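## Task

The connecting door between rooms is locked. The bin of loose parts has already passed through the pass box and now sits on the floor just in front of it. Get the bin onto the bench so that its entire bottom rests on the bench top. The pass box goes through the wall, and either of its doors can open only while the other is fully closed; at the end both doors must be fully closed. Release the bin and move the robots away from it. Any robot falling over or left leaning means failure.

## Robot and tools

Robots: two identical Hello Robot Stretch 4 units, r1 and r2, each with one arm. Each has an omni-wheel base, a lift that rides up a mast, an arm that telescopes forward, a wrist with yaw, pitch and roll joints, a two-finger gripper, and four cameras of its own (head, head_left, head_right, wrist). A robot stands about 1.6 m tall; its base edge lies within 0.23 m of the base origin. Loose objects may get an occasional small shove from outside.

Frames: the base frame sits on the floor under the base centre, x ahead, y to the left, z up. The odometry frame is the base frame as it was when the scene began. Each robot reports only in its own frames, so the relative positions of the two robots come only from images, lidar_m and wrist_depth_mm.

execute_actions: argument "actions" is a list holding a single action object, or empty (an empty list just reports state and images). The action object has keys "r1" and/or "r2". Under each name, give "base", "joints" or both, optionally with "pace" and "contact_limits"; or give {"end_of_arm": "enable_torque"} alone to re-power wrist or gripper motors that shut off (they then hold in place). Everything in one action begins at once and may finish at different times.
- "base": exactly one relative move, measured from where the base last reported itself: {"translate_m": d} straight drive in metres, forward positive, -2 to 2; {"strafe_m": d} sideways in metres, left positive, -2 to 2; {"rotate_rad": d} turn in place in radians, counter-clockwise (left) positive, -3.2 to 3.2.
- "joints": absolute targets by name, not offsets. lift_m 0 to 1.2 m; arm_m 0 to 0.55 m (extension); wrist_yaw_rad -1.134 to 4.276 (0 straight ahead, positive turns left, 3.14 stowed backward, above 3.4 the arm may block it); wrist_pitch_rad -1.117 to 4.259 (0 level, 1.57 pointing down); wrist_roll_rad -1.117 to 4.259 (0 puts both fingers level; positive turns the gripper clockwise viewed from behind); gripper_m -0.038 to 0.141 m, the fingertip gap (negative means fingers pressing together). Done tolerances: ±0.004 for lift, arm and gripper, ±0.02 for yaw and roll, ±0.05 for pitch. Joint targets outside range are clipped and the result notes it; any other bad value or unknown key rejects the whole call and nothing moves.
- "pace": "slow", "default", "fast" or "max" (base up to 0.1/0.3/0.4/0.6 m/s and 1/2/3/4 rad/s). With lift above 0.2 m at the start of a base move, base speed is further capped, down to 0.3 m/s and 1 rad/s at lift 1.2.
- "contact_limits": {"arm_m": value} from 0 (gentlest) to 0.75 (firmest), default 0.5; how hard the arm may push before halting.
- "cameras": list of camera names, or "all"; omitted or null gives all, [] gives none. Images are taken at the end of the call; the "pictures" line lists their order.
One action may last at most 15 s. Anything you leave out of an action may still be pushing toward an earlier target without the status showing it. If a result reports a stop, the later execute_actions, wait and finished_scene calls in that same reply are skipped.

wait: "seconds" 0 to 10; commands nothing, returns the same report as an empty action. zoom_image: "camera" plus "region" [x0, y0, x1, y1] in pixels from the image's top-left, at most 504 by 504, on a camera with a full image in the latest result. finished_scene: "scene" integer (1 or 2); irreversible, says whether the goal holds and gives the next task. Replying without a tool call ends all remaining scenes. Between replies the robots keep holding the last command while the simulation continues.

Result lines: base_status and joint_status give how each motion ended: "done" (for the base, wheels turned the commanded amount even if slipping), "off_target" (stopped short, may still push), "contact_stop_at_<key>" (hit something; lift, arm or wheels go slack, so a loaded lift can sink and a base can roll), "limit_stop_at_<name>" (built-in limit), "time_out", "torque_fault" (wrist motor overloaded and went limp until enable_torque). "limit_stop_at_tilt" means leaning over 6 degrees; lift, arm and wheels go slack and ignore commands until the lean eases. "limit_stop_at_own_body" means a joint was about to hit the robot itself; move it away, and the lift and arm may be slack. Slack parts hold again once commanded. on_its_own reports uncommanded things; its "held at" is the held target, not the position. joint_positions, hand_pose (a point between the open fingertips, in base frame, approximate), base_odometry (wheel counts only; heading -3.142 to 3.142, left positive), turned_by_wheels vs turned_by_imu (a gap over about 0.1 rad signals a bump or slip and a heading error of roughly their difference), base_tilt in degrees (forward and right positive, fixed bias up to about 1.5), motor_effort in percent with peak in brackets (wheel positive means turning right; an effort outside its rest range suggests a push or load). lidar_m: 12 distances in metres, 30-degree sectors, first straight ahead, then counter-clockwise (4th left, 7th behind, 10th right); "-" is nothing seen or closer than 0.25 m; sees from about 0.15 m up to robot height, sees the other robot but not itself, misses glass and thin legs. wrist_depth_mm: 7 by 7 grid of depths, 100 to 2000 mm, from the top left.

Gripping: command a gap smaller than the object; the smaller, the firmer, pulling it toward the wrist. Neither gripper_m nor "done" proves a grasp; a firm squeeze shows in the gripper effort. If fingertips jam on a surface below, raise the lift. To unfold at scene start, send lift_m 0.4 with wrist_yaw_rad 0.

Avoid: any hard contact between robots (there is no line for it; once bases touch, even millimetres more is a hard press). Equal commands can differ by about 3 cm per metre between robots, which strains a shared load. Turning or driving with over 1 kg held and arm_m above 0.2 can tip a robot, worse at fast paces; strong pushes or pulls, a high gripper, or high contact limits also risk tipping. A level gripper holding over about 2 kg, or pressing on something, faults the wrist. Self-collision risk rises with pitch below -0.2 plus roll below -0.4 or above 4. Avoid drops, slips, slams and hard pushes.

Each tool is called after "Call:" as name([rows], argument=value, ...), one row to a line, values as JSON.

## Session

Call:
execute_actions(actions=[])

Scene clock: 0.00 s.
r1.base_odometry: x=+0.000 y=+0.000 heading=+0.000 (m, m, rad; r1's odometry frame)
r1.turned_by_wheels: +0.000 (rad since the last result)
r1.turned_by_imu: +0.000 (rad since the last result)
r1.base_tilt: forward=-0.3 right=-0.1 (deg)
r1.lidar_m: 0.78 0.80 0.69 0.64 0.66 0.90 1.71 2.19 2.37 3.63 1.16 0.83
r1.base_status: not commanded
r1.joint_positions: lift_m=+0.235 arm_m=-0.003 wrist_yaw_rad=+3.100 wrist_pitch_rad=+0.020 wrist_roll_rad=-0.003 gripper_m=+0.057
r1.joint_status: not commanded
r1.motor_effort: lift_m=+21 arm_m=-1 wrist_yaw_rad=+0 wrist_pitch_rad=-7 wrist_roll_rad=-2 gripper_m=-3 wheel_0=+0 wheel_1=+0 wheel_2=+0 (%)
r1.hand_pose: x=-0.1162 y=+0.0993 z=+0.4075 quat_wxyz=(+0.021, -0.010, -0.001, +1.000) (m; r1's base frame)
r1.wrist_depth_mm: - 144 - - 1708 976 715 / - 122 208 - 1756 1008 723 / - 123 172 - 1808 1025 723 / 121 146 273 - 1863 1042 732 / 224 - - - 1708 1042 741 / 233 1499 1205 1308 202 931 741 / 227 1042 960 - 976 854 759
r2.base_odometry: x=+0.000 y=+0.000 heading=+0.000 (m, m, rad; r2's odometry frame)
r2.turned_by_wheels: +0.000 (rad since the last result)
r2.turned_by_imu: +0.000 (rad since the last result)
r2.base_tilt: forward=-0.4 right=-1.0 (deg)
r2.lidar_m: 0.86 1.27 3.27 2.33 2.00 2.26 1.34 1.03 0.99 1.07 0.81 0.79
r2.base_status: not commanded
r2.joint_positions: lift_m=+0.167 arm_m=-0.001 wrist_yaw_rad=+3.040 wrist_pitch_rad=+0.003 wrist_roll_rad=+0.016 gripper_m=+0.057
r2.joint_status: not commanded
r2.motor_effort: lift_m=+18 arm_m=-1 wrist_yaw_rad=-1 wrist_pitch_rad=-5 wrist_roll_rad=-1 gripper_m=-3 wheel_0=-1 wheel_1=+0 wheel_2=+0 (%)
r2.hand_pose: x=-0.1082 y=+0.1163 z=+0.3438 quat_wxyz=(+0.051, -0.001, +0.008, +0.999) (m; r2's base frame)
r2.wrist_depth_mm: - 143 1618 - - - - / 106 143 1661 1983 - - - / 112 144 264 - - - - / 142 171 1576 - - - - / 1042 1255 1499 - - - - / 1008 1182 196 1205 200 1182 1182 / 831 768 854 - 820 768 820
pictures: r1_head_camera, r1_head_left_camera, r1_head_right_camera, r1_wrist_camera, r2_head_camera, r2_head_left_camera, r2_head_right_camera, r2_wrist_camera
Images, in order (width x height): r1_head_camera 420x560, r1_head_left_camera 420x672, r1_head_right_camera 420x672, r1_wrist_camera 616x392, r2_head_camera 420x560, r2_head_left_camera 420x672, r2_head_right_camera 420x672, r2_wrist_camera 616x392.

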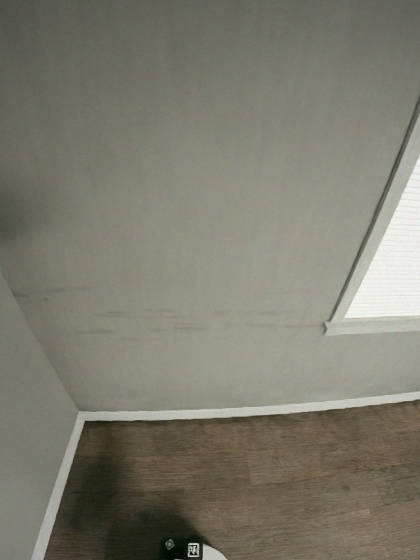

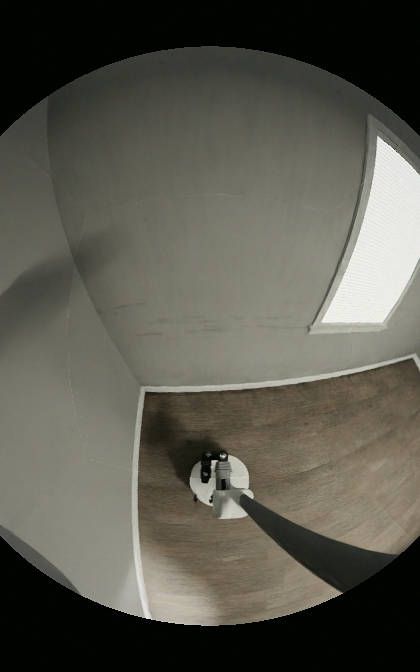

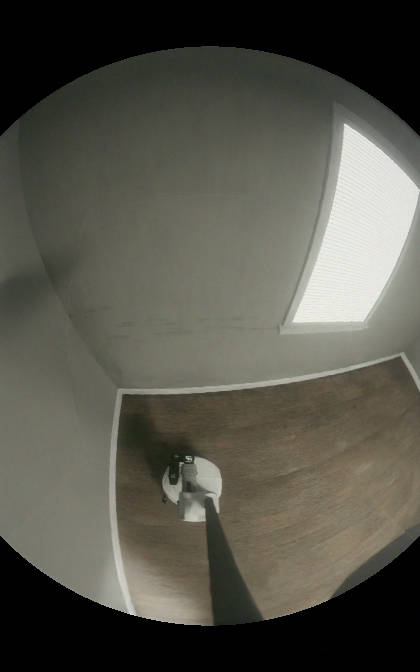

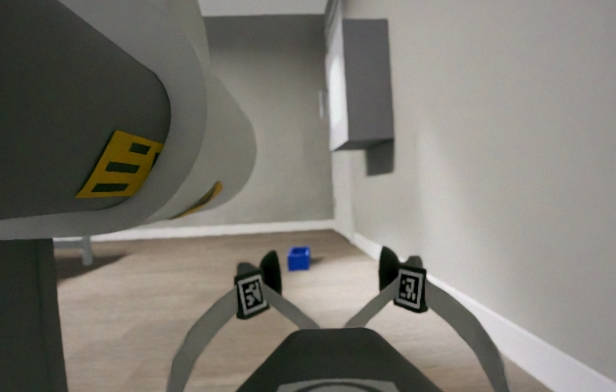

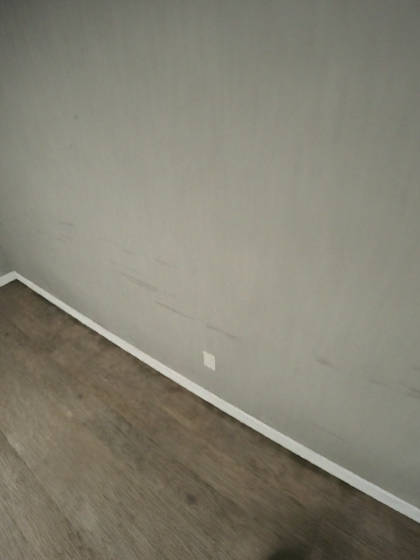

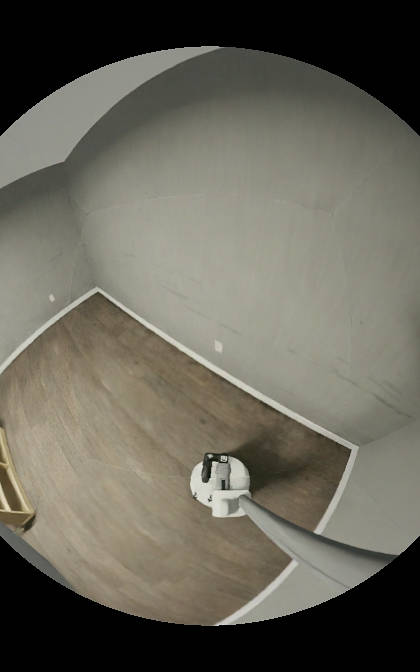

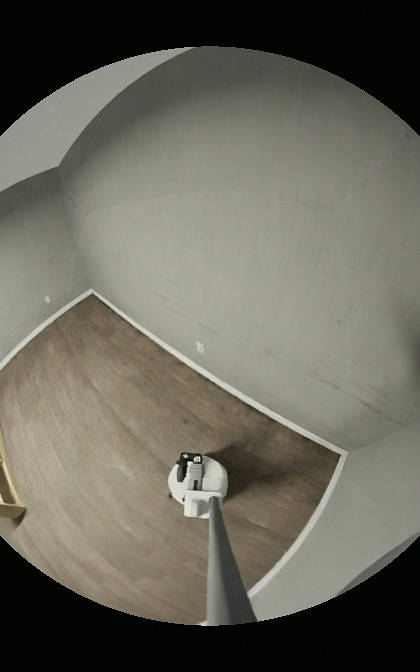

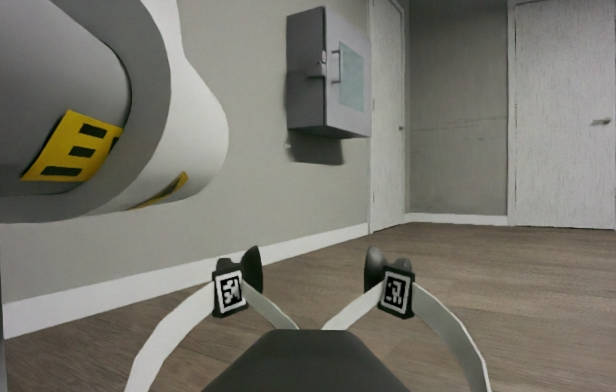

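Call:
execute_actions([
  {"r1":{"base":{"rotate_rad":-3.0},"pace":"fast"},"r2":{"base":{"rotate_rad":2.8},"pace":"fast"}},
], cameras=[])

Call:
execute_actions([
  {"r1":{"base":{"translate_m":1.0},"joints":{"lift_m":0.4,"wrist_yaw_rad":0,"wrist_pitch_rad":0.8,"gripper_m":0.141},"pace":"fast"},"r2":{"base":{"translate_m":1.0},"pace":"fast"}},
], cameras=["r1_head_camera","r1_head_left_camera","r1_wrist_camera","r2_head_camera"])

Scene clock: 3.13 s.
r1.base_odometry: x=+0.000 y=+0.000 heading=-3.000 (m, m, rad; r1's odometry frame)
r1.turned_by_wheels: -3.000 (rad since the last result)
r1.turned_by_imu: -2.981 (rad since the last result)
r1.base_tilt: forward=-0.2 right=-0.1 (deg)
r1.lidar_m: 2.22 2.16 2.79 2.30 0.99 0.80 0.80 0.85 0.66 0.63 0.70 1.06
r1.base_status: done
r1.joint_positions: lift_m=+0.235 arm_m=-0.003 wrist_yaw_rad=+3.100 wrist_pitch_rad=+0.020 wrist_roll_rad=-0.003 gripper_m=+0.057
r1.joint_status: not commanded
r1.motor_effort: lift_m=+21(21) arm_m=-1(1) wrist_yaw_rad=-1(0) wrist_pitch_rad=-7(7) wrist_roll_rad=-2(2) gripper_m=-4(2) wheel_0=+0(7) wheel_1=+0(14) wheel_2=-1(6) (%)
r1.hand_pose: x=-0.1162 y=+0.0993 z=+0.4075 quat_wxyz=(+0.021, -0.010, -0.001, +1.000) (m; r1's base frame)
r1.wrist_depth_mm: - 144 917 917 891 878 842 / - 122 208 917 904 878 866 / - 123 172 931 904 878 866 / 121 146 273 917 904 891 878 / 224 976 946 946 904 891 866 / 234 976 960 931 202 891 878 / 228 960 931 - 904 866 866
r2.base_odometry: x=+0.000 y=+0.000 heading=+2.800 (m, m, rad; r2's odometry frame)
r2.turned_by_wheels: +2.800 (rad since the last result)
r2.turned_by_imu: +2.786 (rad since the last result)
r2.base_tilt: forward=-0.5 right=-1.1 (deg)
r2.lidar_m: 1.80 1.22 1.00 1.00 0.96 0.80 0.80 0.92 1.50 3.29 2.12 2.00
r2.base_status: done
r2.joint_positions: lift_m=+0.167 arm_m=-0.001 wrist_yaw_rad=+3.040 wrist_pitch_rad=+0.003 wrist_roll_rad=+0.016 gripper_m=+0.057
r2.joint_status: not commanded
r2.motor_effort: lift_m=+19(18) arm_m=-1(1) wrist_yaw_rad=-1(2) wrist_pitch_rad=-7(6) wrist_roll_rad=+0(0) gripper_m=-3(3) wheel_0=-1(9) wheel_1=+1(7) wheel_2=+1(11) (%)
r2.hand_pose: x=-0.1082 y=+0.1163 z=+0.3438 quat_wxyz=(+0.051, -0.001, +0.008, +0.999) (m; r2's base frame)
r2.wrist_depth_mm: - 143 946 904 866 842 831 / 106 143 931 904 878 842 820 / 112 144 264 904 878 854 809 / 142 171 931 917 878 854 831 / 1042 991 946 931 891 854 831 / 1008 991 197 917 200 854 854 / 854 778 842 - 820 768 820
pictures: none
No camera images: the call's "cameras" was empty. Leave "cameras" out to get every camera's image.

Scene clock: 7.00 s.
r1.base_odometry: x=-0.990 y=-0.141 heading=-3.000 (m, m, rad; r1's odometry frame)
r1.turned_by_wheels: +0.000 (rad since the last result)
r1.turned_by_imu: -0.003 (rad since the last result)
r1.base_tilt: forward=-0.3 right=-0.1 (deg)
r1.lidar_m: 2.92 1.52 1.42 3.56 2.35 1.84 1.77 0.97 0.76 0.73 0.80 0.85
r1.base_status: done
r1.joint_positions: lift_m=+0.400 arm_m=-0.003 wrist_yaw_rad=+0.000 wrist_pitch_rad=+0.802 wrist_roll_rad=-0.003 gripper_m=+0.141
r1.joint_status: all done
r1.motor_effort: lift_m=+25(27) arm_m=+0(1) wrist_yaw_rad=-1(8) wrist_pitch_rad=-4(6) wrist_roll_rad=-2(2) gripper_m=-2(4) wheel_0=-1(5) wheel_1=+0(0) wheel_2=+1(12) (%)
r1.hand_pose: x=+0.3690 y=-0.0873 z=+0.3706 quat_wxyz=(+0.921, -0.002, +0.390, +0.001) (m; r1's base frame)
r1.wrist_depth_mm: 1661 1537 1430 1430 1336 1308 1118 / 1255 1205 1182 1118 1008 1042 1008 / 1008 976 960 917 854 854 866 / 854 831 820 798 778 759 750 / 732 715 707 691 676 661 647 / 640 627 597 603 574 569 580 / 574 564 569 - 549 539 525
r2.base_odometry: x=-0.942 y=+0.335 heading=+2.800 (m, m, rad; r2's odometry frame)
r2.turned_by_wheels: +0.000 (rad since the last result)
r2.turned_by_imu: -0.002 (rad since the last result)
r2.base_tilt: forward=-0.5 right=-1.0 (deg)
r2.lidar_m: 1.20 0.86 0.78 0.78 0.88 1.51 1.76 2.01 3.30 1.84 1.40 2.94
r2.base_status: done
r2.joint_positions: lift_m=+0.167 arm_m=-0.001 wrist_yaw_rad=+3.040 wrist_pitch_rad=+0.003 wrist_roll_rad=+0.016 gripper_m=+0.057
r2.joint_status: not commanded
r2.motor_effort: lift_m=+18(18) arm_m=-1(1) wrist_yaw_rad=-2(2) wrist_pitch_rad=-5(6) wrist_roll_rad=+0(0) gripper_m=-3(4) wheel_0=+0(7) wheel_1=+0(5) wheel_2=+1(13) (%)
r2.hand_pose: x=-0.1082 y=+0.1163 z=+0.3438 quat_wxyz=(+0.051, -0.001, +0.008, +0.999) (m; r2's base frame)
r2.wrist_depth_mm: - 143 1921 1863 1756 1756 1336 / 106 144 1863 1756 1808 1756 1308 / 112 144 266 1808 1808 1756 1255 / 143 172 1983 1921 1808 1756 1308 / - - 1921 1921 1863 1756 1255 / 1182 1205 197 1205 200 1205 1138 / 842 768 866 - 831 768 831
pictures: r1_head_camera, r1_head_left_camera, r1_wrist_camera, r2_head_camera
Images, in order (width x height): r1_head_camera 420x560, r1_head_left_camera 420x672, r1_wrist_camera 616x392, r2_head_camera 420x560.

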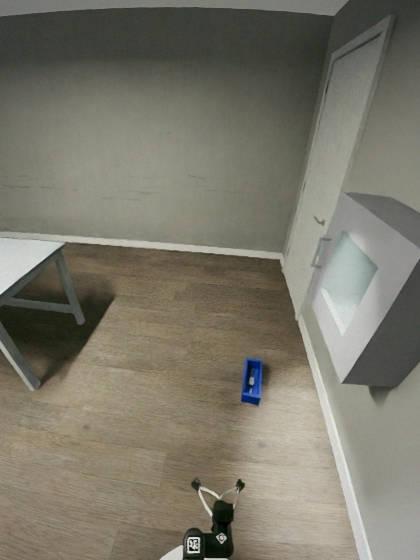

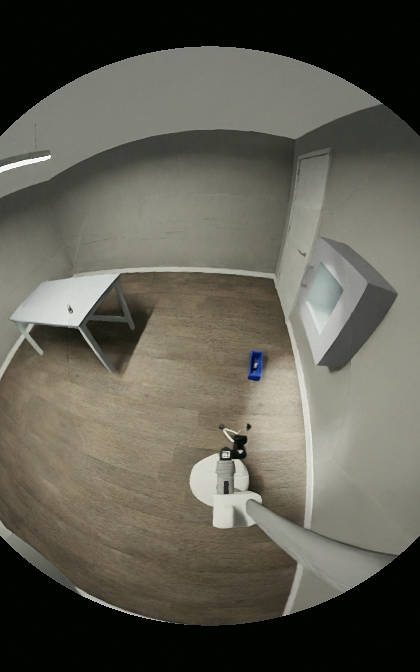

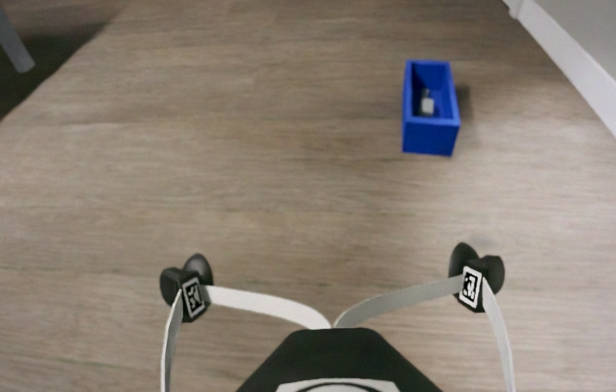

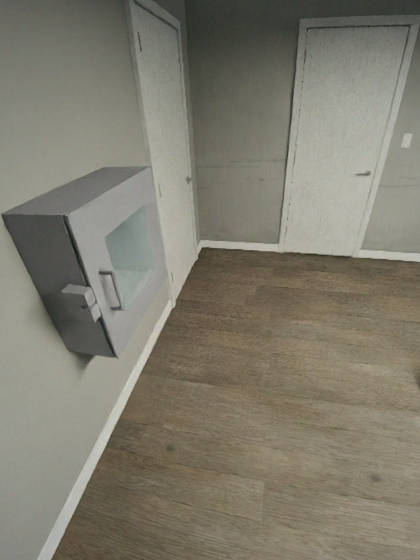

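Call:
zoom_image(camera="r2_head_camera", region=[0,160,200,370])

Call:
execute_actions([
  {"r1":{"base":{"rotate_rad":-0.21},"joints":{"lift_m":0.3,"arm_m":0.45,"wrist_pitch_rad":1.1},"pace":"fast"}},
], cameras=["r1_head_camera","r1_wrist_camera"])

Call:
zoom_image(camera="r1_head_camera", region=[160,160,420,460])

Region (0, 160, 200, 370) of r2_head_camera's 420x560 image, scaled by 2.400, with more detail than that image has; it fills the left 480 columns of this view, and the rest is white.

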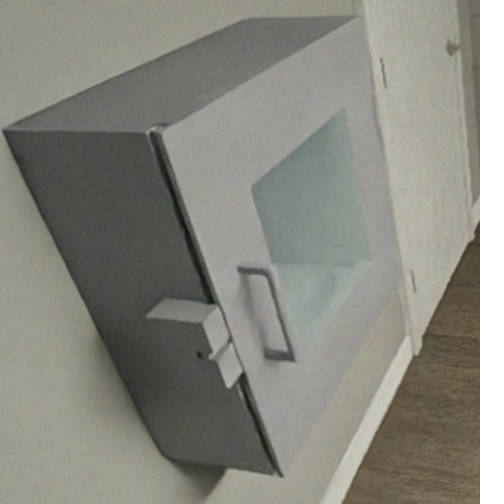

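Scene clock: 10.27 s.
r1.base_odometry: x=-0.990 y=-0.141 heading=+3.073 (m, m, rad; r1's odometry frame)
r1.turned_by_wheels: -0.210 (rad since the last result)
r1.turned_by_imu: -0.210 (rad since the last result)
r1.base_tilt: forward=-0.3 right=-0.1 (deg)
r1.lidar_m: 1.30 1.88 1.39 2.19 2.89 1.93 1.77 1.20 0.81 0.73 0.75 0.82
r1.base_status: done
r1.joint_positions: lift_m=+0.300 arm_m=+0.449 wrist_yaw_rad=+0.000 wrist_pitch_rad=+1.101 wrist_roll_rad=-0.003 gripper_m=+0.141
r1.joint_status: all done
r1.motor_effort: lift_m=+17(21) arm_m=+6(7) wrist_yaw_rad=+0(0) wrist_pitch_rad=-2(2) wrist_roll_rad=-2(2) gripper_m=+1(0) wheel_0=+0(4) wheel_1=+1(7) wheel_2=-1(6) (%)
r1.hand_pose: x=+0.7504 y=-0.0874 z=+0.2213 quat_wxyz=(+0.852, -0.001, +0.523, +0.001) (m; r1's base frame)
r1.wrist_depth_mm: 699 683 661 627 615 621 615 / 634 621 603 580 564 574 564 / 574 564 549 535 477 521 512 / 530 517 512 500 492 484 480 / 488 484 473 469 459 449 445 / 452 445 427 430 415 413 415 / 424 418 418 - 402 397 389
r2.base_odometry: x=-0.942 y=+0.335 heading=+2.800 (m, m, rad; r2's odometry frame)
r2.turned_by_wheels: +0.000 (rad since the last result)
r2.turned_by_imu: -0.001 (rad since the last result)
r2.base_tilt: forward=-0.5 right=-1.1 (deg)
r2.lidar_m: 1.21 0.87 0.79 0.79 0.90 1.51 1.75 2.01 3.30 1.81 1.38 2.97
r2.base_status: not commanded
r2.joint_positions: lift_m=+0.167 arm_m=-0.001 wrist_yaw_rad=+3.040 wrist_pitch_rad=+0.003 wrist_roll_rad=+0.016 gripper_m=+0.057
r2.joint_status: not commanded
r2.motor_effort: lift_m=+18(18) arm_m=-1(1) wrist_yaw_rad=-2(1) wrist_pitch_rad=-5(6) wrist_roll_rad=+0(0) gripper_m=-5(5) wheel_0=+0(0) wheel_1=+0(0) wheel_2=+1(1) (%)
r2.hand_pose: x=-0.1082 y=+0.1163 z=+0.3438 quat_wxyz=(+0.051, -0.001, +0.008, +0.999) (m; r2's base frame)
r2.wrist_depth_mm: - 143 1863 1863 1808 1708 1308 / 106 143 1983 1921 1808 1708 1281 / 112 144 265 1863 1756 1708 1281 / 142 171 1863 1921 1808 1708 1281 / - - 1921 1921 1756 1808 1255 / 1182 1182 197 1205 200 1205 1138 / 831 768 854 - 831 778 831
pictures: r1_head_camera, r1_wrist_camera
Images, in order (width x height): r1_head_camera 420x560, r1_wrist_camera 616x392.

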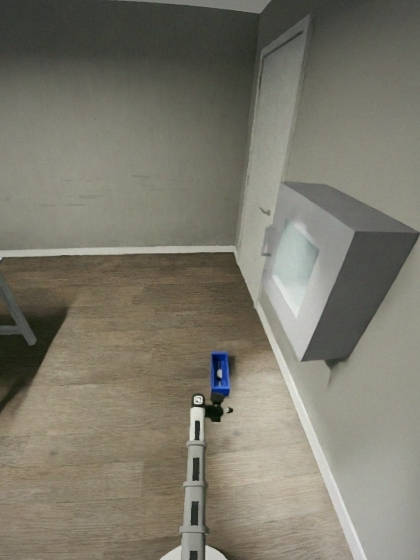

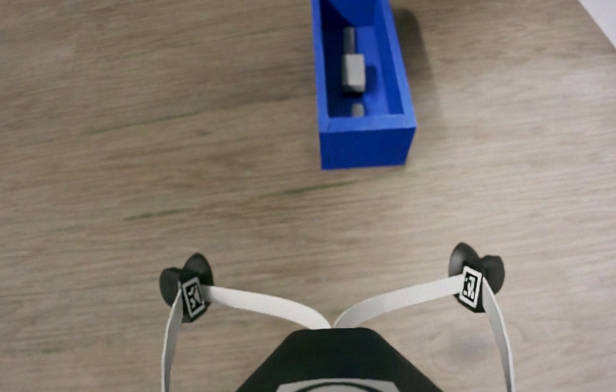

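Region (160, 160, 420, 460) of r1_head_camera's 420x560 image, scaled by 1.680, with more detail than that image has; it fills the left 437 columns of this view, and the rest is white.

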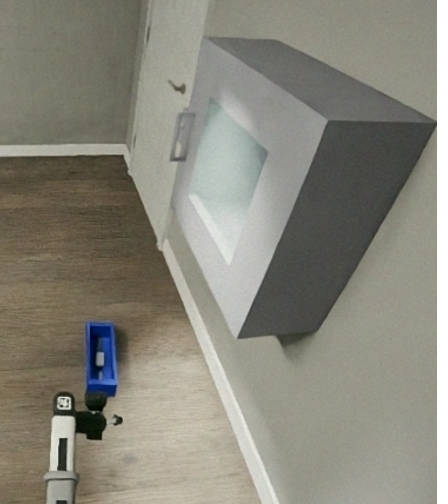

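Call:
execute_actions([
  {"r1":{"base":{"translate_m":0.35},"joints":{"lift_m":0.34,"arm_m":0.5,"wrist_pitch_rad":1.45},"pace":"fast"},"r2":{"base":{"rotate_rad":1.31},"joints":{"lift_m":0.75,"wrist_yaw_rad":0,"gripper_m":0}}},
], cameras=[])

Call:
execute_actions([
  {"r1":{"base":{"strafe_m":-0.035}},"r2":{"base":{"translate_m":-0.25}}},
], cameras=["r1_head_camera","r1_wrist_camera","r2_head_left_camera"])

Scene clock: 14.70 s.
r1.base_odometry: x=-1.339 y=-0.117 heading=+3.073 (m, m, rad; r1's odometry frame)
r1.turned_by_wheels: +0.000 (rad since the last result)
r1.turned_by_imu: -0.002 (rad since the last result)
r1.base_tilt: forward=-0.2 right=-0.1 (deg)
r1.lidar_m: 1.77 2.63 1.31 1.31 3.47 2.29 2.11 1.13 0.75 0.69 0.56 0.61
r1.base_status: done
r1.joint_positions: lift_m=+0.340 arm_m=+0.499 wrist_yaw_rad=+0.000 wrist_pitch_rad=+1.450 wrist_roll_rad=-0.003 gripper_m=+0.141
r1.joint_status: all done
r1.motor_effort: lift_m=+24(26) arm_m=+6(7) wrist_yaw_rad=+0(2) wrist_pitch_rad=+0(4) wrist_roll_rad=-2(2) gripper_m=+2(2) wheel_0=-2(5) wheel_1=-2(5) wheel_2=+1(11) (%)
r1.hand_pose: x=+0.7045 y=-0.0874 z=+0.2315 quat_wxyz=(+0.748, -0.001, +0.663, +0.001) (m; r1's base frame)
r1.wrist_depth_mm: 512 504 500 492 484 477 469 / 504 496 488 480 418 473 462 / 496 492 480 473 452 462 459 / 484 480 473 466 449 455 449 / 477 473 462 459 442 445 442 / 466 462 452 439 373 436 436 / 462 459 449 - 355 433 430
r2.base_odometry: x=-0.942 y=+0.335 heading=-2.173 (m, m, rad; r2's odometry frame)
r2.turned_by_wheels: +1.310 (rad since the last result)
r2.turned_by_imu: +1.303 (rad since the last result)
r2.base_tilt: forward=-0.6 right=-1.1 (deg)
r2.lidar_m: 0.78 0.81 1.07 1.76 1.80 2.35 3.55 1.37 1.50 2.95 0.87 0.84
r2.base_status: done
r2.joint_positions: lift_m=+0.750 arm_m=-0.001 wrist_yaw_rad=+0.000 wrist_pitch_rad=+0.003 wrist_roll_rad=+0.016 gripper_m=+0.000
r2.joint_status: all done
r2.motor_effort: lift_m=+22(21) arm_m=-1(1) wrist_yaw_rad=-3(7) wrist_pitch_rad=-5(5) wrist_roll_rad=+1(1) gripper_m=-8(8) wheel_0=-2(8) wheel_1=-1(6) wheel_2=+0(8) (%)
r2.hand_pose: x=+0.4584 y=-0.0873 z=+0.9269 quat_wxyz=(+1.000, +0.008, +0.002, +0.000) (m; r2's base frame)
r2.wrist_depth_mm: 554 554 564 564 574 580 585 / 559 559 569 569 574 580 585 / 559 564 569 574 580 585 591 / 559 569 569 580 580 591 585 / 574 580 580 580 591 591 603 / 569 574 186 193 186 597 597 / 569 574 585 - 597 597 603
pictures: none
No camera images: the call's "cameras" was empty. Leave "cameras" out to get every camera's image.

Scene clock: 16.97 s.
r1.base_odometry: x=-1.337 y=-0.082 heading=+3.073 (m, m, rad; r1's odometry frame)
r1.turned_by_wheels: +0.000 (rad since the last result)
r1.turned_by_imu: +0.000 (rad since the last result)
r1.base_tilt: forward=-0.3 right=+0.0 (deg)
r1.lidar_m: 1.73 2.65 1.32 1.31 3.47 2.30 2.11 1.10 0.72 0.65 0.54 0.55
r1.base_status: done
r1.joint_positions: lift_m=+0.340 arm_m=+0.499 wrist_yaw_rad=+0.000 wrist_pitch_rad=+1.450 wrist_roll_rad=-0.003 gripper_m=+0.141
r1.joint_status: not commanded
r1.motor_effort: lift_m=+24(24) arm_m=+6(6) wrist_yaw_rad=-1(1) wrist_pitch_rad=+0(0) wrist_roll_rad=-2(2) gripper_m=-1(1) wheel_0=-1(9) wheel_1=+2(6) wheel_2=+0(1) (%)
r1.hand_pose: x=+0.7045 y=-0.0874 z=+0.2315 quat_wxyz=(+0.748, -0.001, +0.663, +0.001) (m; r1's base frame)
r1.wrist_depth_mm: 512 504 500 488 484 480 473 / 504 500 488 442 473 469 462 / 496 488 477 466 462 462 455 / 488 480 473 455 455 455 449 / 477 469 466 445 445 445 442 / 469 462 452 433 364 439 433 / 462 455 449 - 436 436 430
r2.base_odometry: x=-0.801 y=+0.541 heading=-2.174 (m, m, rad; r2's odometry frame)
r2.turned_by_wheels: +0.000 (rad since the last result)
r2.turned_by_imu: +0.000 (rad since the last result)
r2.base_tilt: forward=-0.5 right=-1.0 (deg)
r2.lidar_m: 1.03 1.05 1.37 1.74 1.78 2.32 3.27 1.27 1.20 2.96 1.24 1.04
r2.base_status: done
r2.joint_positions: lift_m=+0.750 arm_m=-0.001 wrist_yaw_rad=+0.000 wrist_pitch_rad=+0.003 wrist_roll_rad=+0.016 gripper_m=+0.000
r2.joint_status: not commanded
r2.motor_effort: lift_m=+22(22) arm_m=-1(1) wrist_yaw_rad=-1(3) wrist_pitch_rad=-4(5) wrist_roll_rad=-1(0) gripper_m=-8(7) wheel_0=-2(4) wheel_1=-1(6) wheel_2=-1(10) (%)
r2.hand_pose: x=+0.4584 y=-0.0874 z=+0.9269 quat_wxyz=(+1.000, +0.008, +0.002, +0.000) (m; r2's base frame)
r2.wrist_depth_mm: 788 788 788 798 798 820 831 / 798 798 809 820 809 831 831 / 809 809 809 809 820 809 831 / 798 809 820 831 820 842 842 / 809 809 820 831 831 842 831 / 820 820 186 193 186 842 854 / 809 820 831 - 842 842 842
pictures: r1_head_camera, r1_wrist_camera, r2_head_left_camera
Images, in order (width x height): r1_head_camera 420x560, r1_wrist_camera 616x392, r2_head_left_camera 420x672.

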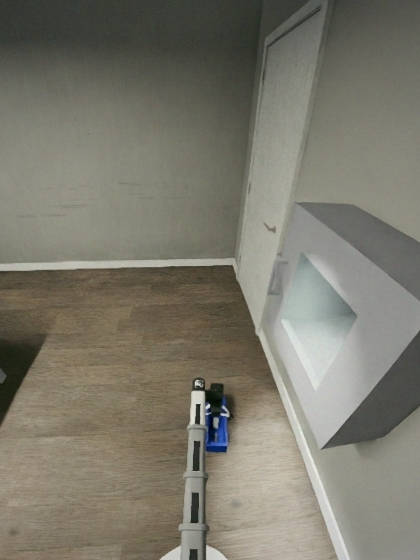

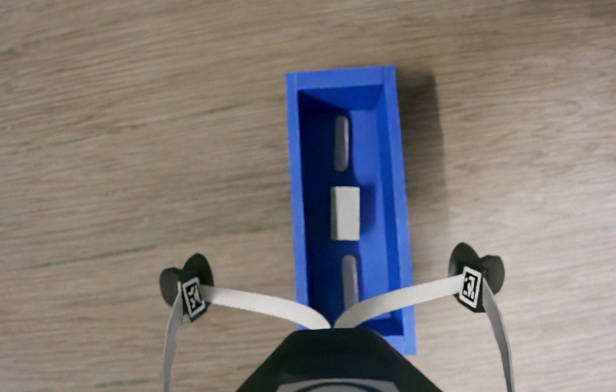

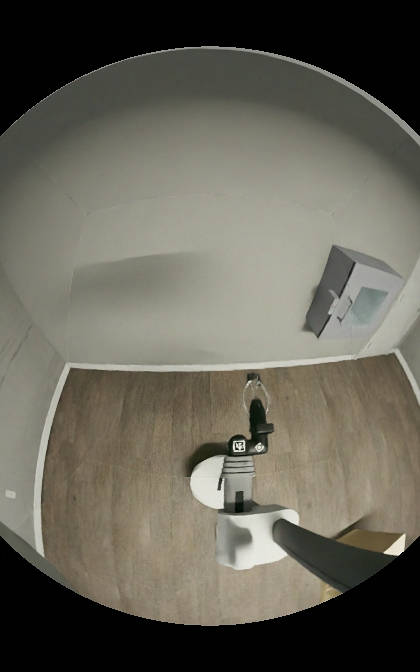

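Call:
execute_actions([
  {"r1":{"base":{"strafe_m":-0.01},"joints":{"lift_m":0.22,"arm_m":0.545}},"r2":{"base":{"strafe_m":-0.75}}},
], cameras=["r2_head_camera","r1_wrist_camera","r2_wrist_camera"])

Scene clock: 21.50 s.
r1.base_odometry: x=-1.336 y=-0.072 heading=+3.073 (m, m, rad; r1's odometry frame)
r1.turned_by_wheels: +0.000 (rad since the last result)
r1.turned_by_imu: -0.002 (rad since the last result)
r1.base_tilt: forward=-0.3 right=+0.0 (deg)
r1.lidar_m: 1.79 2.65 1.34 1.31 3.49 2.30 2.13 1.07 0.69 0.63 0.55 0.55
r1.base_status: done
r1.joint_positions: lift_m=+0.220 arm_m=+0.544 wrist_yaw_rad=+0.000 wrist_pitch_rad=+1.450 wrist_roll_rad=-0.003 gripper_m=+0.141
r1.joint_status: all done
r1.motor_effort: lift_m=+16(23) arm_m=+6(5) wrist_yaw_rad=-1(1) wrist_pitch_rad=+0(0) wrist_roll_rad=-2(2) gripper_m=+1(2) wheel_0=-2(7) wheel_1=-1(11) wheel_2=+0(1) (%)
r1.hand_pose: x=+0.7494 y=-0.0874 z=+0.1122 quat_wxyz=(+0.748, -0.001, +0.663, +0.001) (m; r1's base frame)
r1.wrist_depth_mm: 382 375 370 364 359 355 351 / 375 370 364 267 285 349 345 / 366 362 355 332 336 343 340 / 359 355 349 334 332 336 334 / 351 351 343 298 298 330 327 / 347 343 336 251 245 324 324 / 342 338 334 - 241 322 319
r2.base_odometry: x=-1.419 y=+0.966 heading=-2.174 (m, m, rad; r2's odometry frame)
r2.turned_by_wheels: +0.000 (rad since the last result)
r2.turned_by_imu: +0.002 (rad since the last result)
r2.base_tilt: forward=-0.4 right=-1.0 (deg)
r2.lidar_m: 0.79 1.09 1.45 2.48 2.53 3.34 0.83 0.82 2.40 2.22 1.66 0.90
r2.base_status: done
r2.joint_positions: lift_m=+0.750 arm_m=-0.001 wrist_yaw_rad=+0.000 wrist_pitch_rad=+0.003 wrist_roll_rad=+0.016 gripper_m=+0.000
r2.joint_status: not commanded
r2.motor_effort: lift_m=+22(21) arm_m=-1(1) wrist_yaw_rad=-1(2) wrist_pitch_rad=-6(6) wrist_roll_rad=+0(2) gripper_m=-7(8) wheel_0=+0(8) wheel_1=+0(8) wheel_2=+0(1) (%)
r2.hand_pose: x=+0.4584 y=-0.0874 z=+0.9269 quat_wxyz=(+1.000, +0.008, +0.002, +0.000) (m; r2's base frame)
r2.wrist_depth_mm: 842 842 615 621 627 627 640 / 842 842 621 621 1060 661 627 / 854 854 621 1205 1229 854 640 / 842 842 621 - - 854 640 / 854 866 878 634 1205 654 654 / 854 866 186 194 186 647 647 / 866 866 878 - 904 647 917
pictures: r1_wrist_camera, r2_head_camera, r2_wrist_camera
Images, in order (width x height): r1_wrist_camera 616x392, r2_head_camera 420x560, r2_wrist_camera 616x392.

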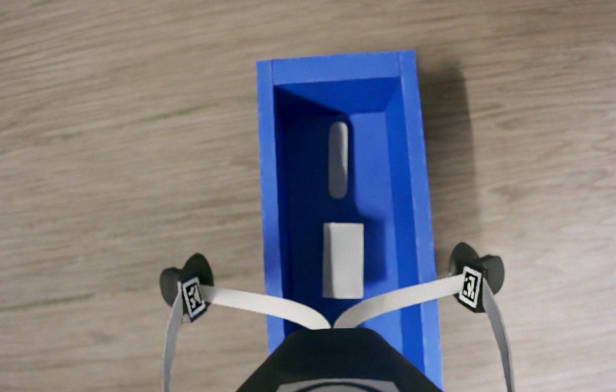

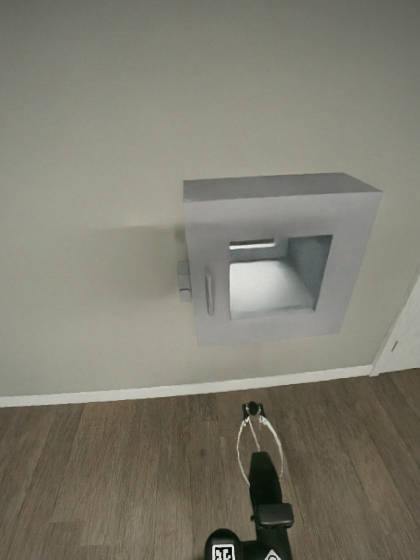

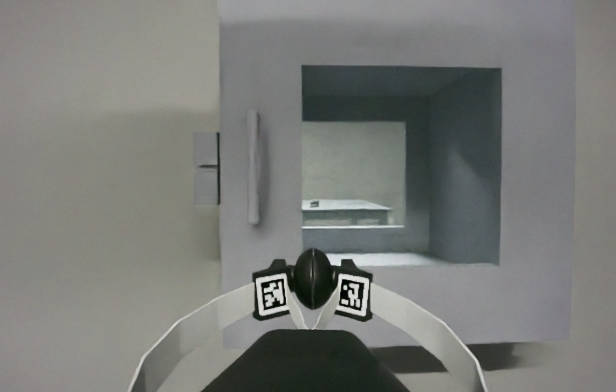

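Call:
execute_actions([
  {"r1":{"base":{"strafe_m":-0.012},"joints":{"arm_m":0.53}},"r2":{"base":{"strafe_m":0.05},"joints":{"lift_m":0.66,"arm_m":0.3}}},
], cameras=[])

Call:
execute_actions([
  {"r1":{"joints":{"lift_m":0.14},"pace":"slow"},"r2":{"joints":{"arm_m":0.45},"contact_limits":{"arm_m":0.25},"pace":"slow"}},
], cameras=["r2_head_camera","r1_wrist_camera","r2_wrist_camera"])

Scene clock: 24.23 s.
r1.base_odometry: x=-1.335 y=-0.060 heading=+3.073 (m, m, rad; r1's odometry frame)
r1.turned_by_wheels: +0.000 (rad since the last result)
r1.turned_by_imu: -0.001 (rad since the last result)
r1.base_tilt: forward=-0.2 right=-0.1 (deg)
r1.lidar_m: 1.70 2.64 1.34 1.34 3.46 2.28 2.12 1.08 0.70 0.63 0.53 0.53
r1.base_status: done
r1.joint_positions: lift_m=+0.220 arm_m=+0.531 wrist_yaw_rad=+0.000 wrist_pitch_rad=+1.450 wrist_roll_rad=-0.003 gripper_m=+0.141
r1.joint_status: all done
r1.motor_effort: lift_m=+16(16) arm_m=-6(6) wrist_yaw_rad=+0(3) wrist_pitch_rad=+0(0) wrist_roll_rad=-2(2) gripper_m=+1(1) wheel_0=+0(4) wheel_1=+0(6) wheel_2=+0(2) (%)
r1.hand_pose: x=+0.7367 y=-0.0874 z=+0.1122 quat_wxyz=(+0.748, -0.001, +0.663, +0.001) (m; r1's base frame)
r1.wrist_depth_mm: 382 375 370 364 357 353 351 / 375 370 364 298 329 349 345 / 368 362 357 340 340 343 340 / 362 355 351 336 332 338 334 / 353 349 343 300 327 330 329 / 347 343 249 315 243 324 324 / 342 338 334 - 242 322 319
r2.base_odometry: x=-1.377 y=+0.937 heading=-2.174 (m, m, rad; r2's odometry frame)
r2.turned_by_wheels: +0.000 (rad since the last result)
r2.turned_by_imu: -0.001 (rad since the last result)
r2.base_tilt: forward=-0.5 right=-1.0 (deg)
r2.lidar_m: 0.80 1.11 1.44 2.44 2.48 3.28 0.85 0.84 2.44 2.27 1.64 0.89
r2.base_status: done
r2.joint_positions: lift_m=+0.660 arm_m=+0.299 wrist_yaw_rad=+0.000 wrist_pitch_rad=+0.003 wrist_roll_rad=+0.016 gripper_m=+0.000
r2.joint_status: all done
r2.motor_effort: lift_m=+14(21) arm_m=+5(6) wrist_yaw_rad=-1(1) wrist_pitch_rad=-6(7) wrist_roll_rad=+0(0) gripper_m=-7(7) wheel_0=+0(8) wheel_1=+0(8) wheel_2=+0(1) (%)
r2.hand_pose: x=+0.7585 y=-0.0874 z=+0.8376 quat_wxyz=(+1.000, +0.008, +0.002, +0.000) (m; r2's base frame)
r2.wrist_depth_mm: 549 549 324 325 891 820 640 / 549 554 324 325 - 917 654 / 559 559 324 329 - 904 640 / 559 569 327 329 - 917 640 / 559 564 330 332 334 338 340 / 564 559 186 194 187 340 342 / 569 574 332 - 340 343 343
pictures: none
No camera images: the call's "cameras" was empty. Leave "cameras" out to get every camera's image.

Scene clock: 26.33 s.
r1.base_odometry: x=-1.335 y=-0.060 heading=+3.073 (m, m, rad; r1's odometry frame)
r1.turned_by_wheels: +0.000 (rad since the last result)
r1.turned_by_imu: -0.001 (rad since the last result)
r1.base_tilt: forward=-0.3 right=-0.1 (deg)
r1.lidar_m: 1.72 2.63 1.35 1.34 3.46 2.31 2.11 1.06 0.69 0.61 0.53 0.52
r1.base_status: not commanded
r1.joint_positions: lift_m=+0.141 arm_m=+0.531 wrist_yaw_rad=+0.000 wrist_pitch_rad=+1.448 wrist_roll_rad=-0.003 gripper_m=+0.141
r1.joint_status: all done
r1.motor_effort: lift_m=+7(18) arm_m=-6(6) wrist_yaw_rad=+0(1) wrist_pitch_rad=+6(8) wrist_roll_rad=-2(2) gripper_m=+2(0) wheel_0=+0(0) wheel_1=+0(0) wheel_2=+0(1) (%)
r1.hand_pose: x=+0.7371 y=-0.0874 z=+0.0330 quat_wxyz=(+0.749, -0.001, +0.663, +0.001) (m; r1's base frame)
r1.wrist_depth_mm: 300 296 226 211 213 279 278 / 294 290 272 270 256 276 273 / 289 285 266 267 233 271 268 / 283 278 254 262 245 266 263 / 277 274 236 227 253 259 258 / 272 268 191 251 194 205 254 / 267 265 219 - 172 252 250
r2.base_odometry: x=-1.377 y=+0.938 heading=-2.174 (m, m, rad; r2's odometry frame)
r2.turned_by_wheels: +0.000 (rad since the last result)
r2.turned_by_imu: +0.001 (rad since the last result)
r2.base_tilt: forward=-0.5 right=-1.1 (deg)
r2.lidar_m: 0.78 1.11 1.44 2.43 2.50 3.27 0.84 0.84 2.43 2.26 1.64 0.89
r2.base_status: not commanded
r2.joint_positions: lift_m=+0.660 arm_m=+0.394 wrist_yaw_rad=-0.004 wrist_pitch_rad=+0.002 wrist_roll_rad=+0.016 gripper_m=+0.000
r2.joint_status: arm_m contact_stop (moved +0.095 of +0.151)
r2.on_its_own: arm_m is slack since a contact_stop (your +0.450 is given up)
r2.motor_effort: lift_m=+14(14) arm_m=+0(15) wrist_yaw_rad=+11(31) wrist_pitch_rad=-1(7) wrist_roll_rad=+0(1) gripper_m=-5(6) wheel_0=+1(2) wheel_1=+1(5) wheel_2=-5(10) (%)
r2.contact_limits: arm_m 0.25
r2.hand_pose: x=+0.8526 y=-0.0886 z=+0.8378 quat_wxyz=(+1.000, +0.008, +0.001, -0.002) (m; r2's base frame)
r2.wrist_depth_mm: 459 229 231 233 809 809 634 / 462 231 232 235 - 820 627 / 466 233 234 236 - 820 640 / 466 473 236 238 - 831 640 / 469 473 236 237 732 723 609 / 469 473 186 195 187 245 246 / 477 477 239 - 244 246 247
pictures: r1_wrist_camera, r2_head_camera, r2_wrist_camera
Images, in order (width x height): r1_wrist_camera 616x392, r2_head_camera 420x560, r2_wrist_camera 616x392.

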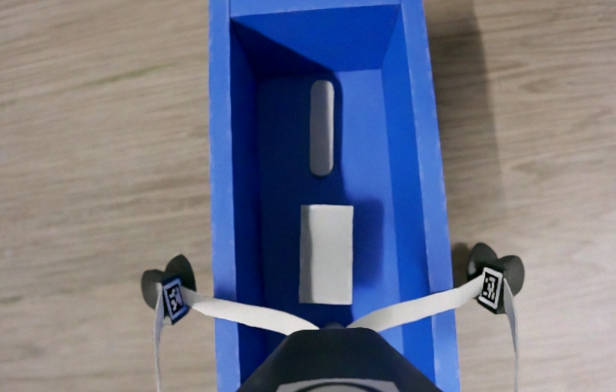

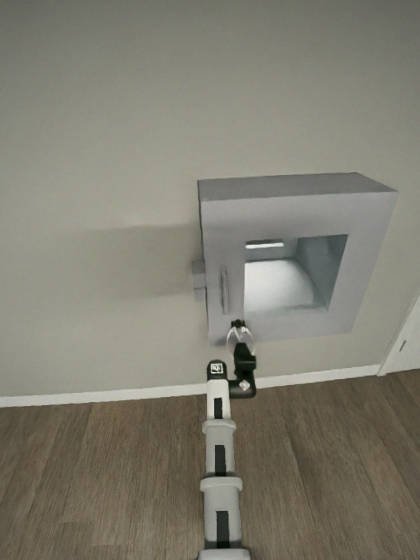

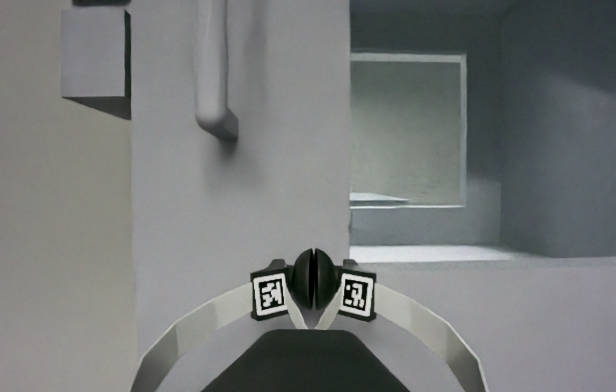

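Call:
execute_actions([
  {"r1":{"joints":{"lift_m":0.158,"gripper_m":0.04}},"r2":{"joints":{"arm_m":0.0}}},
], cameras=["r1_wrist_camera"])

Call:
execute_actions([
  {"r1":{"joints":{"lift_m":0.45}}},
], cameras=["r1_wrist_camera","r1_head_camera"])

Scene clock: 29.20 s.
r1.base_odometry: x=-1.335 y=-0.060 heading=+3.073 (m, m, rad; r1's odometry frame)
r1.turned_by_wheels: +0.000 (rad since the last result)
r1.turned_by_imu: -0.001 (rad since the last result)
r1.base_tilt: forward=-0.2 right=+0.0 (deg)
r1.lidar_m: 0.59 2.66 1.35 1.34 3.45 2.29 2.12 1.05 0.70 0.62 0.52 0.54
r1.base_status: not commanded
r1.joint_positions: lift_m=+0.158 arm_m=+0.531 wrist_yaw_rad=+0.000 wrist_pitch_rad=+1.452 wrist_roll_rad=-0.003 gripper_m=+0.041
r1.joint_status: all done
r1.motor_effort: lift_m=+21(21) arm_m=-6(6) wrist_yaw_rad=-3(3) wrist_pitch_rad=-5(11) wrist_roll_rad=-2(2) gripper_m=-34(30) wheel_0=+1(1) wheel_1=+0(1) wheel_2=+1(1) (%)
r1.hand_pose: x=+0.7362 y=-0.0874 z=+0.0497 quat_wxyz=(+0.748, -0.001, +0.664, +0.001) (m; r1's base frame)
r1.wrist_depth_mm: 309 304 202 206 208 287 285 / 303 298 230 263 221 283 281 / 298 294 224 260 232 278 276 / 294 289 215 257 243 273 271 / 289 283 211 222 249 268 267 / 283 279 186 248 245 174 263 / 279 276 192 - 167 262 -
r2.base_odometry: x=-1.377 y=+0.938 heading=-2.174 (m, m, rad; r2's odometry frame)
r2.turned_by_wheels: +0.000 (rad since the last result)
r2.turned_by_imu: +0.000 (rad since the last result)
r2.base_tilt: forward=-0.5 right=-1.1 (deg)
r2.lidar_m: 0.81 1.10 1.46 2.41 2.50 3.26 0.83 0.83 2.43 2.29 1.62 0.91
r2.base_status: not commanded
r2.joint_positions: lift_m=+0.660 arm_m=+0.001 wrist_yaw_rad=+0.000 wrist_pitch_rad=+0.003 wrist_roll_rad=+0.016 gripper_m=+0.000
r2.joint_status: all done
r2.motor_effort: lift_m=+14(14) arm_m=-5(6) wrist_yaw_rad=-1(11) wrist_pitch_rad=-7(7) wrist_roll_rad=+1(0) gripper_m=-8(6) wheel_0=+1(1) wheel_1=+1(1) wheel_2=-3(4) (%)
r2.hand_pose: x=+0.4603 y=-0.0874 z=+0.8375 quat_wxyz=(+1.000, +0.008, +0.002, +0.000) (m; r2's base frame)
r2.wrist_depth_mm: 820 842 866 621 878 842 627 / 842 854 842 621 1182 960 627 / 854 866 854 627 - 976 634 / 854 854 878 621 1229 891 640 / 842 866 866 627 640 634 647 / 854 854 186 193 186 891 891 / 854 878 878 - 878 891 904
pictures: r1_wrist_camera
Images, in order (width x height): r1_wrist_camera 616x392.

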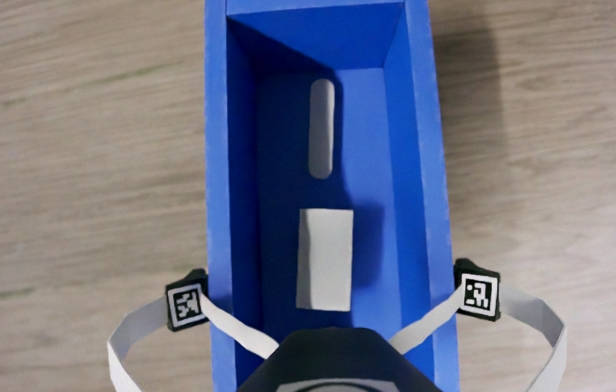

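Scene clock: 31.47 s.
r1.base_odometry: x=-1.335 y=-0.060 heading=+3.073 (m, m, rad; r1's odometry frame)
r1.turned_by_wheels: +0.000 (rad since the last result)
r1.turned_by_imu: -0.001 (rad since the last result)
r1.base_tilt: forward=-0.3 right=-0.1 (deg)
r1.lidar_m: 0.59 2.63 1.35 1.34 3.47 2.28 2.11 1.06 0.70 0.64 0.54 0.53
r1.base_status: not commanded
r1.joint_positions: lift_m=+0.449 arm_m=+0.531 wrist_yaw_rad=+0.000 wrist_pitch_rad=+1.452 wrist_roll_rad=-0.003 gripper_m=+0.041
r1.joint_status: all done
r1.motor_effort: lift_m=+27(30) arm_m=-6(6) wrist_yaw_rad=-2(1) wrist_pitch_rad=-5(5) wrist_roll_rad=-2(2) gripper_m=-31(34) wheel_0=+1(1) wheel_1=+0(0) wheel_2=+1(1) (%)
r1.hand_pose: x=+0.7362 y=-0.0874 z=+0.3412 quat_wxyz=(+0.748, -0.001, +0.664, +0.001) (m; r1's base frame)
r1.wrist_depth_mm: 627 615 202 205 209 591 580 / 621 609 230 264 221 580 569 / 609 597 222 260 233 569 559 / 603 591 215 257 243 559 554 / 591 580 211 222 249 549 549 / 580 574 186 248 245 174 535 / 569 564 191 - 167 535 530
r2.base_odometry: x=-1.377 y=+0.938 heading=-2.174 (m, m, rad; r2's odometry frame)
r2.turned_by_wheels: +0.000 (rad since the last result)
r2.turned_by_imu: -0.001 (rad since the last result)
r2.base_tilt: forward=-0.5 right=-1.0 (deg)
r2.lidar_m: 0.80 1.11 1.44 2.43 2.50 3.28 0.85 0.82 2.41 2.27 1.62 0.88
r2.base_status: not commanded
r2.joint_positions: lift_m=+0.660 arm_m=+0.001 wrist_yaw_rad=+0.000 wrist_pitch_rad=+0.003 wrist_roll_rad=+0.016 gripper_m=+0.000
r2.joint_status: not commanded
r2.motor_effort: lift_m=+14(14) arm_m=-5(5) wrist_yaw_rad=-1(3) wrist_pitch_rad=-7(6) wrist_roll_rad=+1(1) gripper_m=-6(7) wheel_0=+1(1) wheel_1=+1(1) wheel_2=-2(2) (%)
r2.hand_pose: x=+0.4603 y=-0.0874 z=+0.8375 quat_wxyz=(+1.000, +0.008, +0.002, +0.000) (m; r2's base frame)
r2.wrist_depth_mm: 842 831 854 615 878 820 634 / 842 831 854 621 1182 960 634 / 842 854 854 627 - 960 634 / 854 854 854 627 1205 904 634 / 854 854 854 634 634 634 640 / 854 866 186 193 186 891 904 / 854 854 866 - 891 904 891
pictures: r1_head_camera, r1_wrist_camera
Images, in order (width x height): r1_head_camera 420x560, r1_wrist_camera 616x392.

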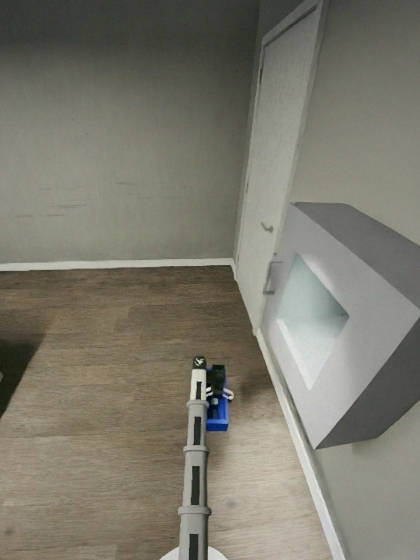

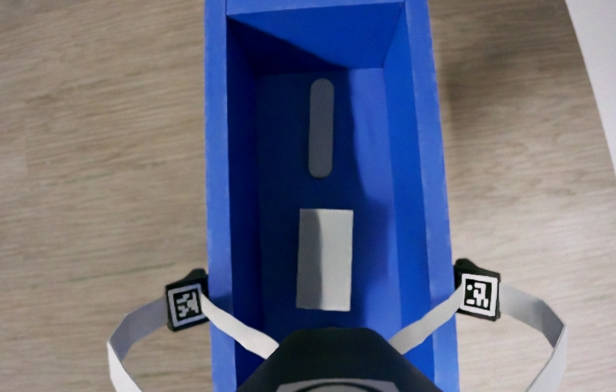

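Call:
execute_actions([
  {"r1":{"base":{"rotate_rad":1.15},"joints":{"lift_m":1.0,"arm_m":0.3},"pace":"slow"}},
], cameras=[])

Call:
execute_actions([
  {"r1":{"base":{"translate_m":0.65}}},
], cameras=["r1_wrist_camera","r1_head_camera"])

Scene clock: 36.80 s.
r1.base_odometry: x=-1.335 y=-0.060 heading=-2.060 (m, m, rad; r1's odometry frame)
r1.turned_by_wheels: +1.150 (rad since the last result)
r1.turned_by_imu: +1.141 (rad since the last result)
r1.base_tilt: forward=-0.3 right=-0.1 (deg)
r1.lidar_m: 0.35 1.66 3.08 2.20 2.12 0.95 0.66 0.63 0.52 0.57 2.31 0.36
r1.base_status: done
r1.joint_positions: lift_m=+0.999 arm_m=+0.301 wrist_yaw_rad=+0.000 wrist_pitch_rad=+1.452 wrist_roll_rad=-0.003 gripper_m=+0.041
r1.joint_status: all done
r1.motor_effort: lift_m=+27(27) arm_m=-7(7) wrist_yaw_rad=-2(2) wrist_pitch_rad=-4(4) wrist_roll_rad=-2(2) gripper_m=-33(31) wheel_0=+0(5) wheel_1=-1(5) wheel_2=-1(8) (%)
r1.hand_pose: x=+0.5063 y=-0.0874 z=+0.8912 quat_wxyz=(+0.748, -0.001, +0.664, +0.001) (m; r1's base frame)
r1.wrist_depth_mm: 1229 1229 202 206 208 1160 1138 / 1205 1205 231 263 221 1138 1138 / 1205 1205 223 260 233 1118 1098 / 1182 1160 215 256 243 1098 1098 / 1138 1138 210 222 249 1078 1060 / 1138 1118 186 248 245 174 1060 / 1118 1098 191 - 167 1042 1042
r2.base_odometry: x=-1.377 y=+0.938 heading=-2.174 (m, m, rad; r2's odometry frame)
r2.turned_by_wheels: +0.000 (rad since the last result)
r2.turned_by_imu: -0.001 (rad since the last result)
r2.base_tilt: forward=-0.5 right=-1.0 (deg)
r2.lidar_m: 0.79 1.11 1.46 2.44 2.49 3.25 0.84 0.83 2.43 2.27 1.62 0.88
r2.base_status: not commanded
r2.joint_positions: lift_m=+0.660 arm_m=+0.001 wrist_yaw_rad=+0.000 wrist_pitch_rad=+0.003 wrist_roll_rad=+0.016 gripper_m=+0.000
r2.joint_status: not commanded
r2.motor_effort: lift_m=+14(14) arm_m=-5(5) wrist_yaw_rad=-2(1) wrist_pitch_rad=-7(6) wrist_roll_rad=+0(0) gripper_m=-7(5) wheel_0=+1(1) wheel_1=+1(1) wheel_2=-2(2) (%)
r2.hand_pose: x=+0.4603 y=-0.0874 z=+0.8375 quat_wxyz=(+1.000, +0.008, +0.002, +0.000) (m; r2's base frame)
r2.wrist_depth_mm: 831 831 854 621 878 854 627 / 831 854 854 615 1205 946 627 / 842 854 854 621 - 946 634 / 842 854 866 621 1205 904 634 / 854 854 866 634 634 634 634 / 854 866 186 193 187 878 904 / 854 866 878 - 878 891 917
pictures: none
No camera images: the call's "cameras" was empty. Leave "cameras" out to get every camera's image.

Scene clock: 40.43 s.
r1.base_odometry: x=-1.641 y=-0.634 heading=-2.060 (m, m, rad; r1's odometry frame)
r1.turned_by_wheels: +0.000 (rad since the last result)
r1.turned_by_imu: -0.002 (rad since the last result)
r1.base_tilt: forward=-0.2 right=+0.0 (deg)
r1.lidar_m: 0.35 0.73 3.17 2.55 2.44 1.76 1.26 0.96 0.99 1.63 2.26 0.35
r1.base_status: done
r1.joint_positions: lift_m=+0.999 arm_m=+0.301 wrist_yaw_rad=+0.000 wrist_pitch_rad=+1.452 wrist_roll_rad=-0.003 gripper_m=+0.041
r1.joint_status: not commanded
r1.motor_effort: lift_m=+27(28) arm_m=-6(7) wrist_yaw_rad=-1(2) wrist_pitch_rad=-4(6) wrist_roll_rad=-2(3) gripper_m=-34(33) wheel_0=+0(4) wheel_1=+0(5) wheel_2=+1(9) (%)
r1.hand_pose: x=+0.5063 y=-0.0874 z=+0.8913 quat_wxyz=(+0.748, -0.001, +0.664, +0.001) (m; r1's base frame)
r1.wrist_depth_mm: 397 394 202 206 208 1138 1138 / 392 1182 230 263 221 1138 1118 / 1205 683 223 260 232 1118 1118 / 1182 1160 215 256 243 1098 1078 / 1160 1138 209 222 249 1098 1060 / 1138 1118 186 248 245 174 1042 / 1118 1118 192 - 167 1060 1042
r2.base_odometry: x=-1.377 y=+0.938 heading=-2.174 (m, m, rad; r2's odometry frame)
r2.turned_by_wheels: +0.000 (rad since the last result)
r2.turned_by_imu: -0.001 (rad since the last result)
r2.base_tilt: forward=-0.6 right=-1.1 (deg)
r2.lidar_m: 0.81 1.10 1.46 2.42 2.49 3.27 0.85 0.82 2.45 2.27 1.65 0.89
r2.base_status: not commanded
r2.joint_positions: lift_m=+0.660 arm_m=+0.001 wrist_yaw_rad=+0.000 wrist_pitch_rad=+0.003 wrist_roll_rad=+0.016 gripper_m=+0.000
r2.joint_status: not commanded
r2.motor_effort: lift_m=+14(14) arm_m=-5(5) wrist_yaw_rad=-1(1) wrist_pitch_rad=-7(6) wrist_roll_rad=+0(1) gripper_m=-7(9) wheel_0=+1(1) wheel_1=+1(1) wheel_2=-2(3) (%)
r2.hand_pose: x=+0.4603 y=-0.0874 z=+0.8375 quat_wxyz=(+1.000, +0.008, +0.002, +0.000) (m; r2's base frame)
r2.wrist_depth_mm: 854 842 842 621 891 842 627 / 842 842 842 621 1205 976 634 / 842 854 854 627 - 946 634 / 854 854 866 627 1205 904 640 / 866 854 854 627 634 640 640 / 854 854 186 194 186 891 904 / 854 866 866 - 878 891 891
pictures: r1_head_camera, r1_wrist_camera
Images, in order (width x height): r1_head_camera 420x560, r1_wrist_camera 616x392.

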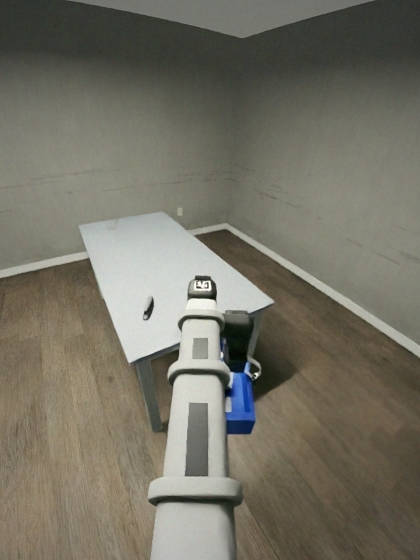

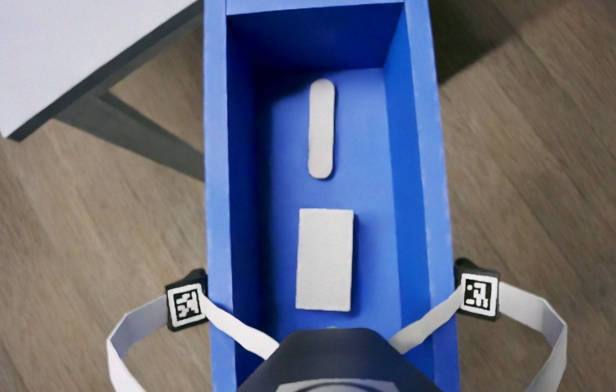

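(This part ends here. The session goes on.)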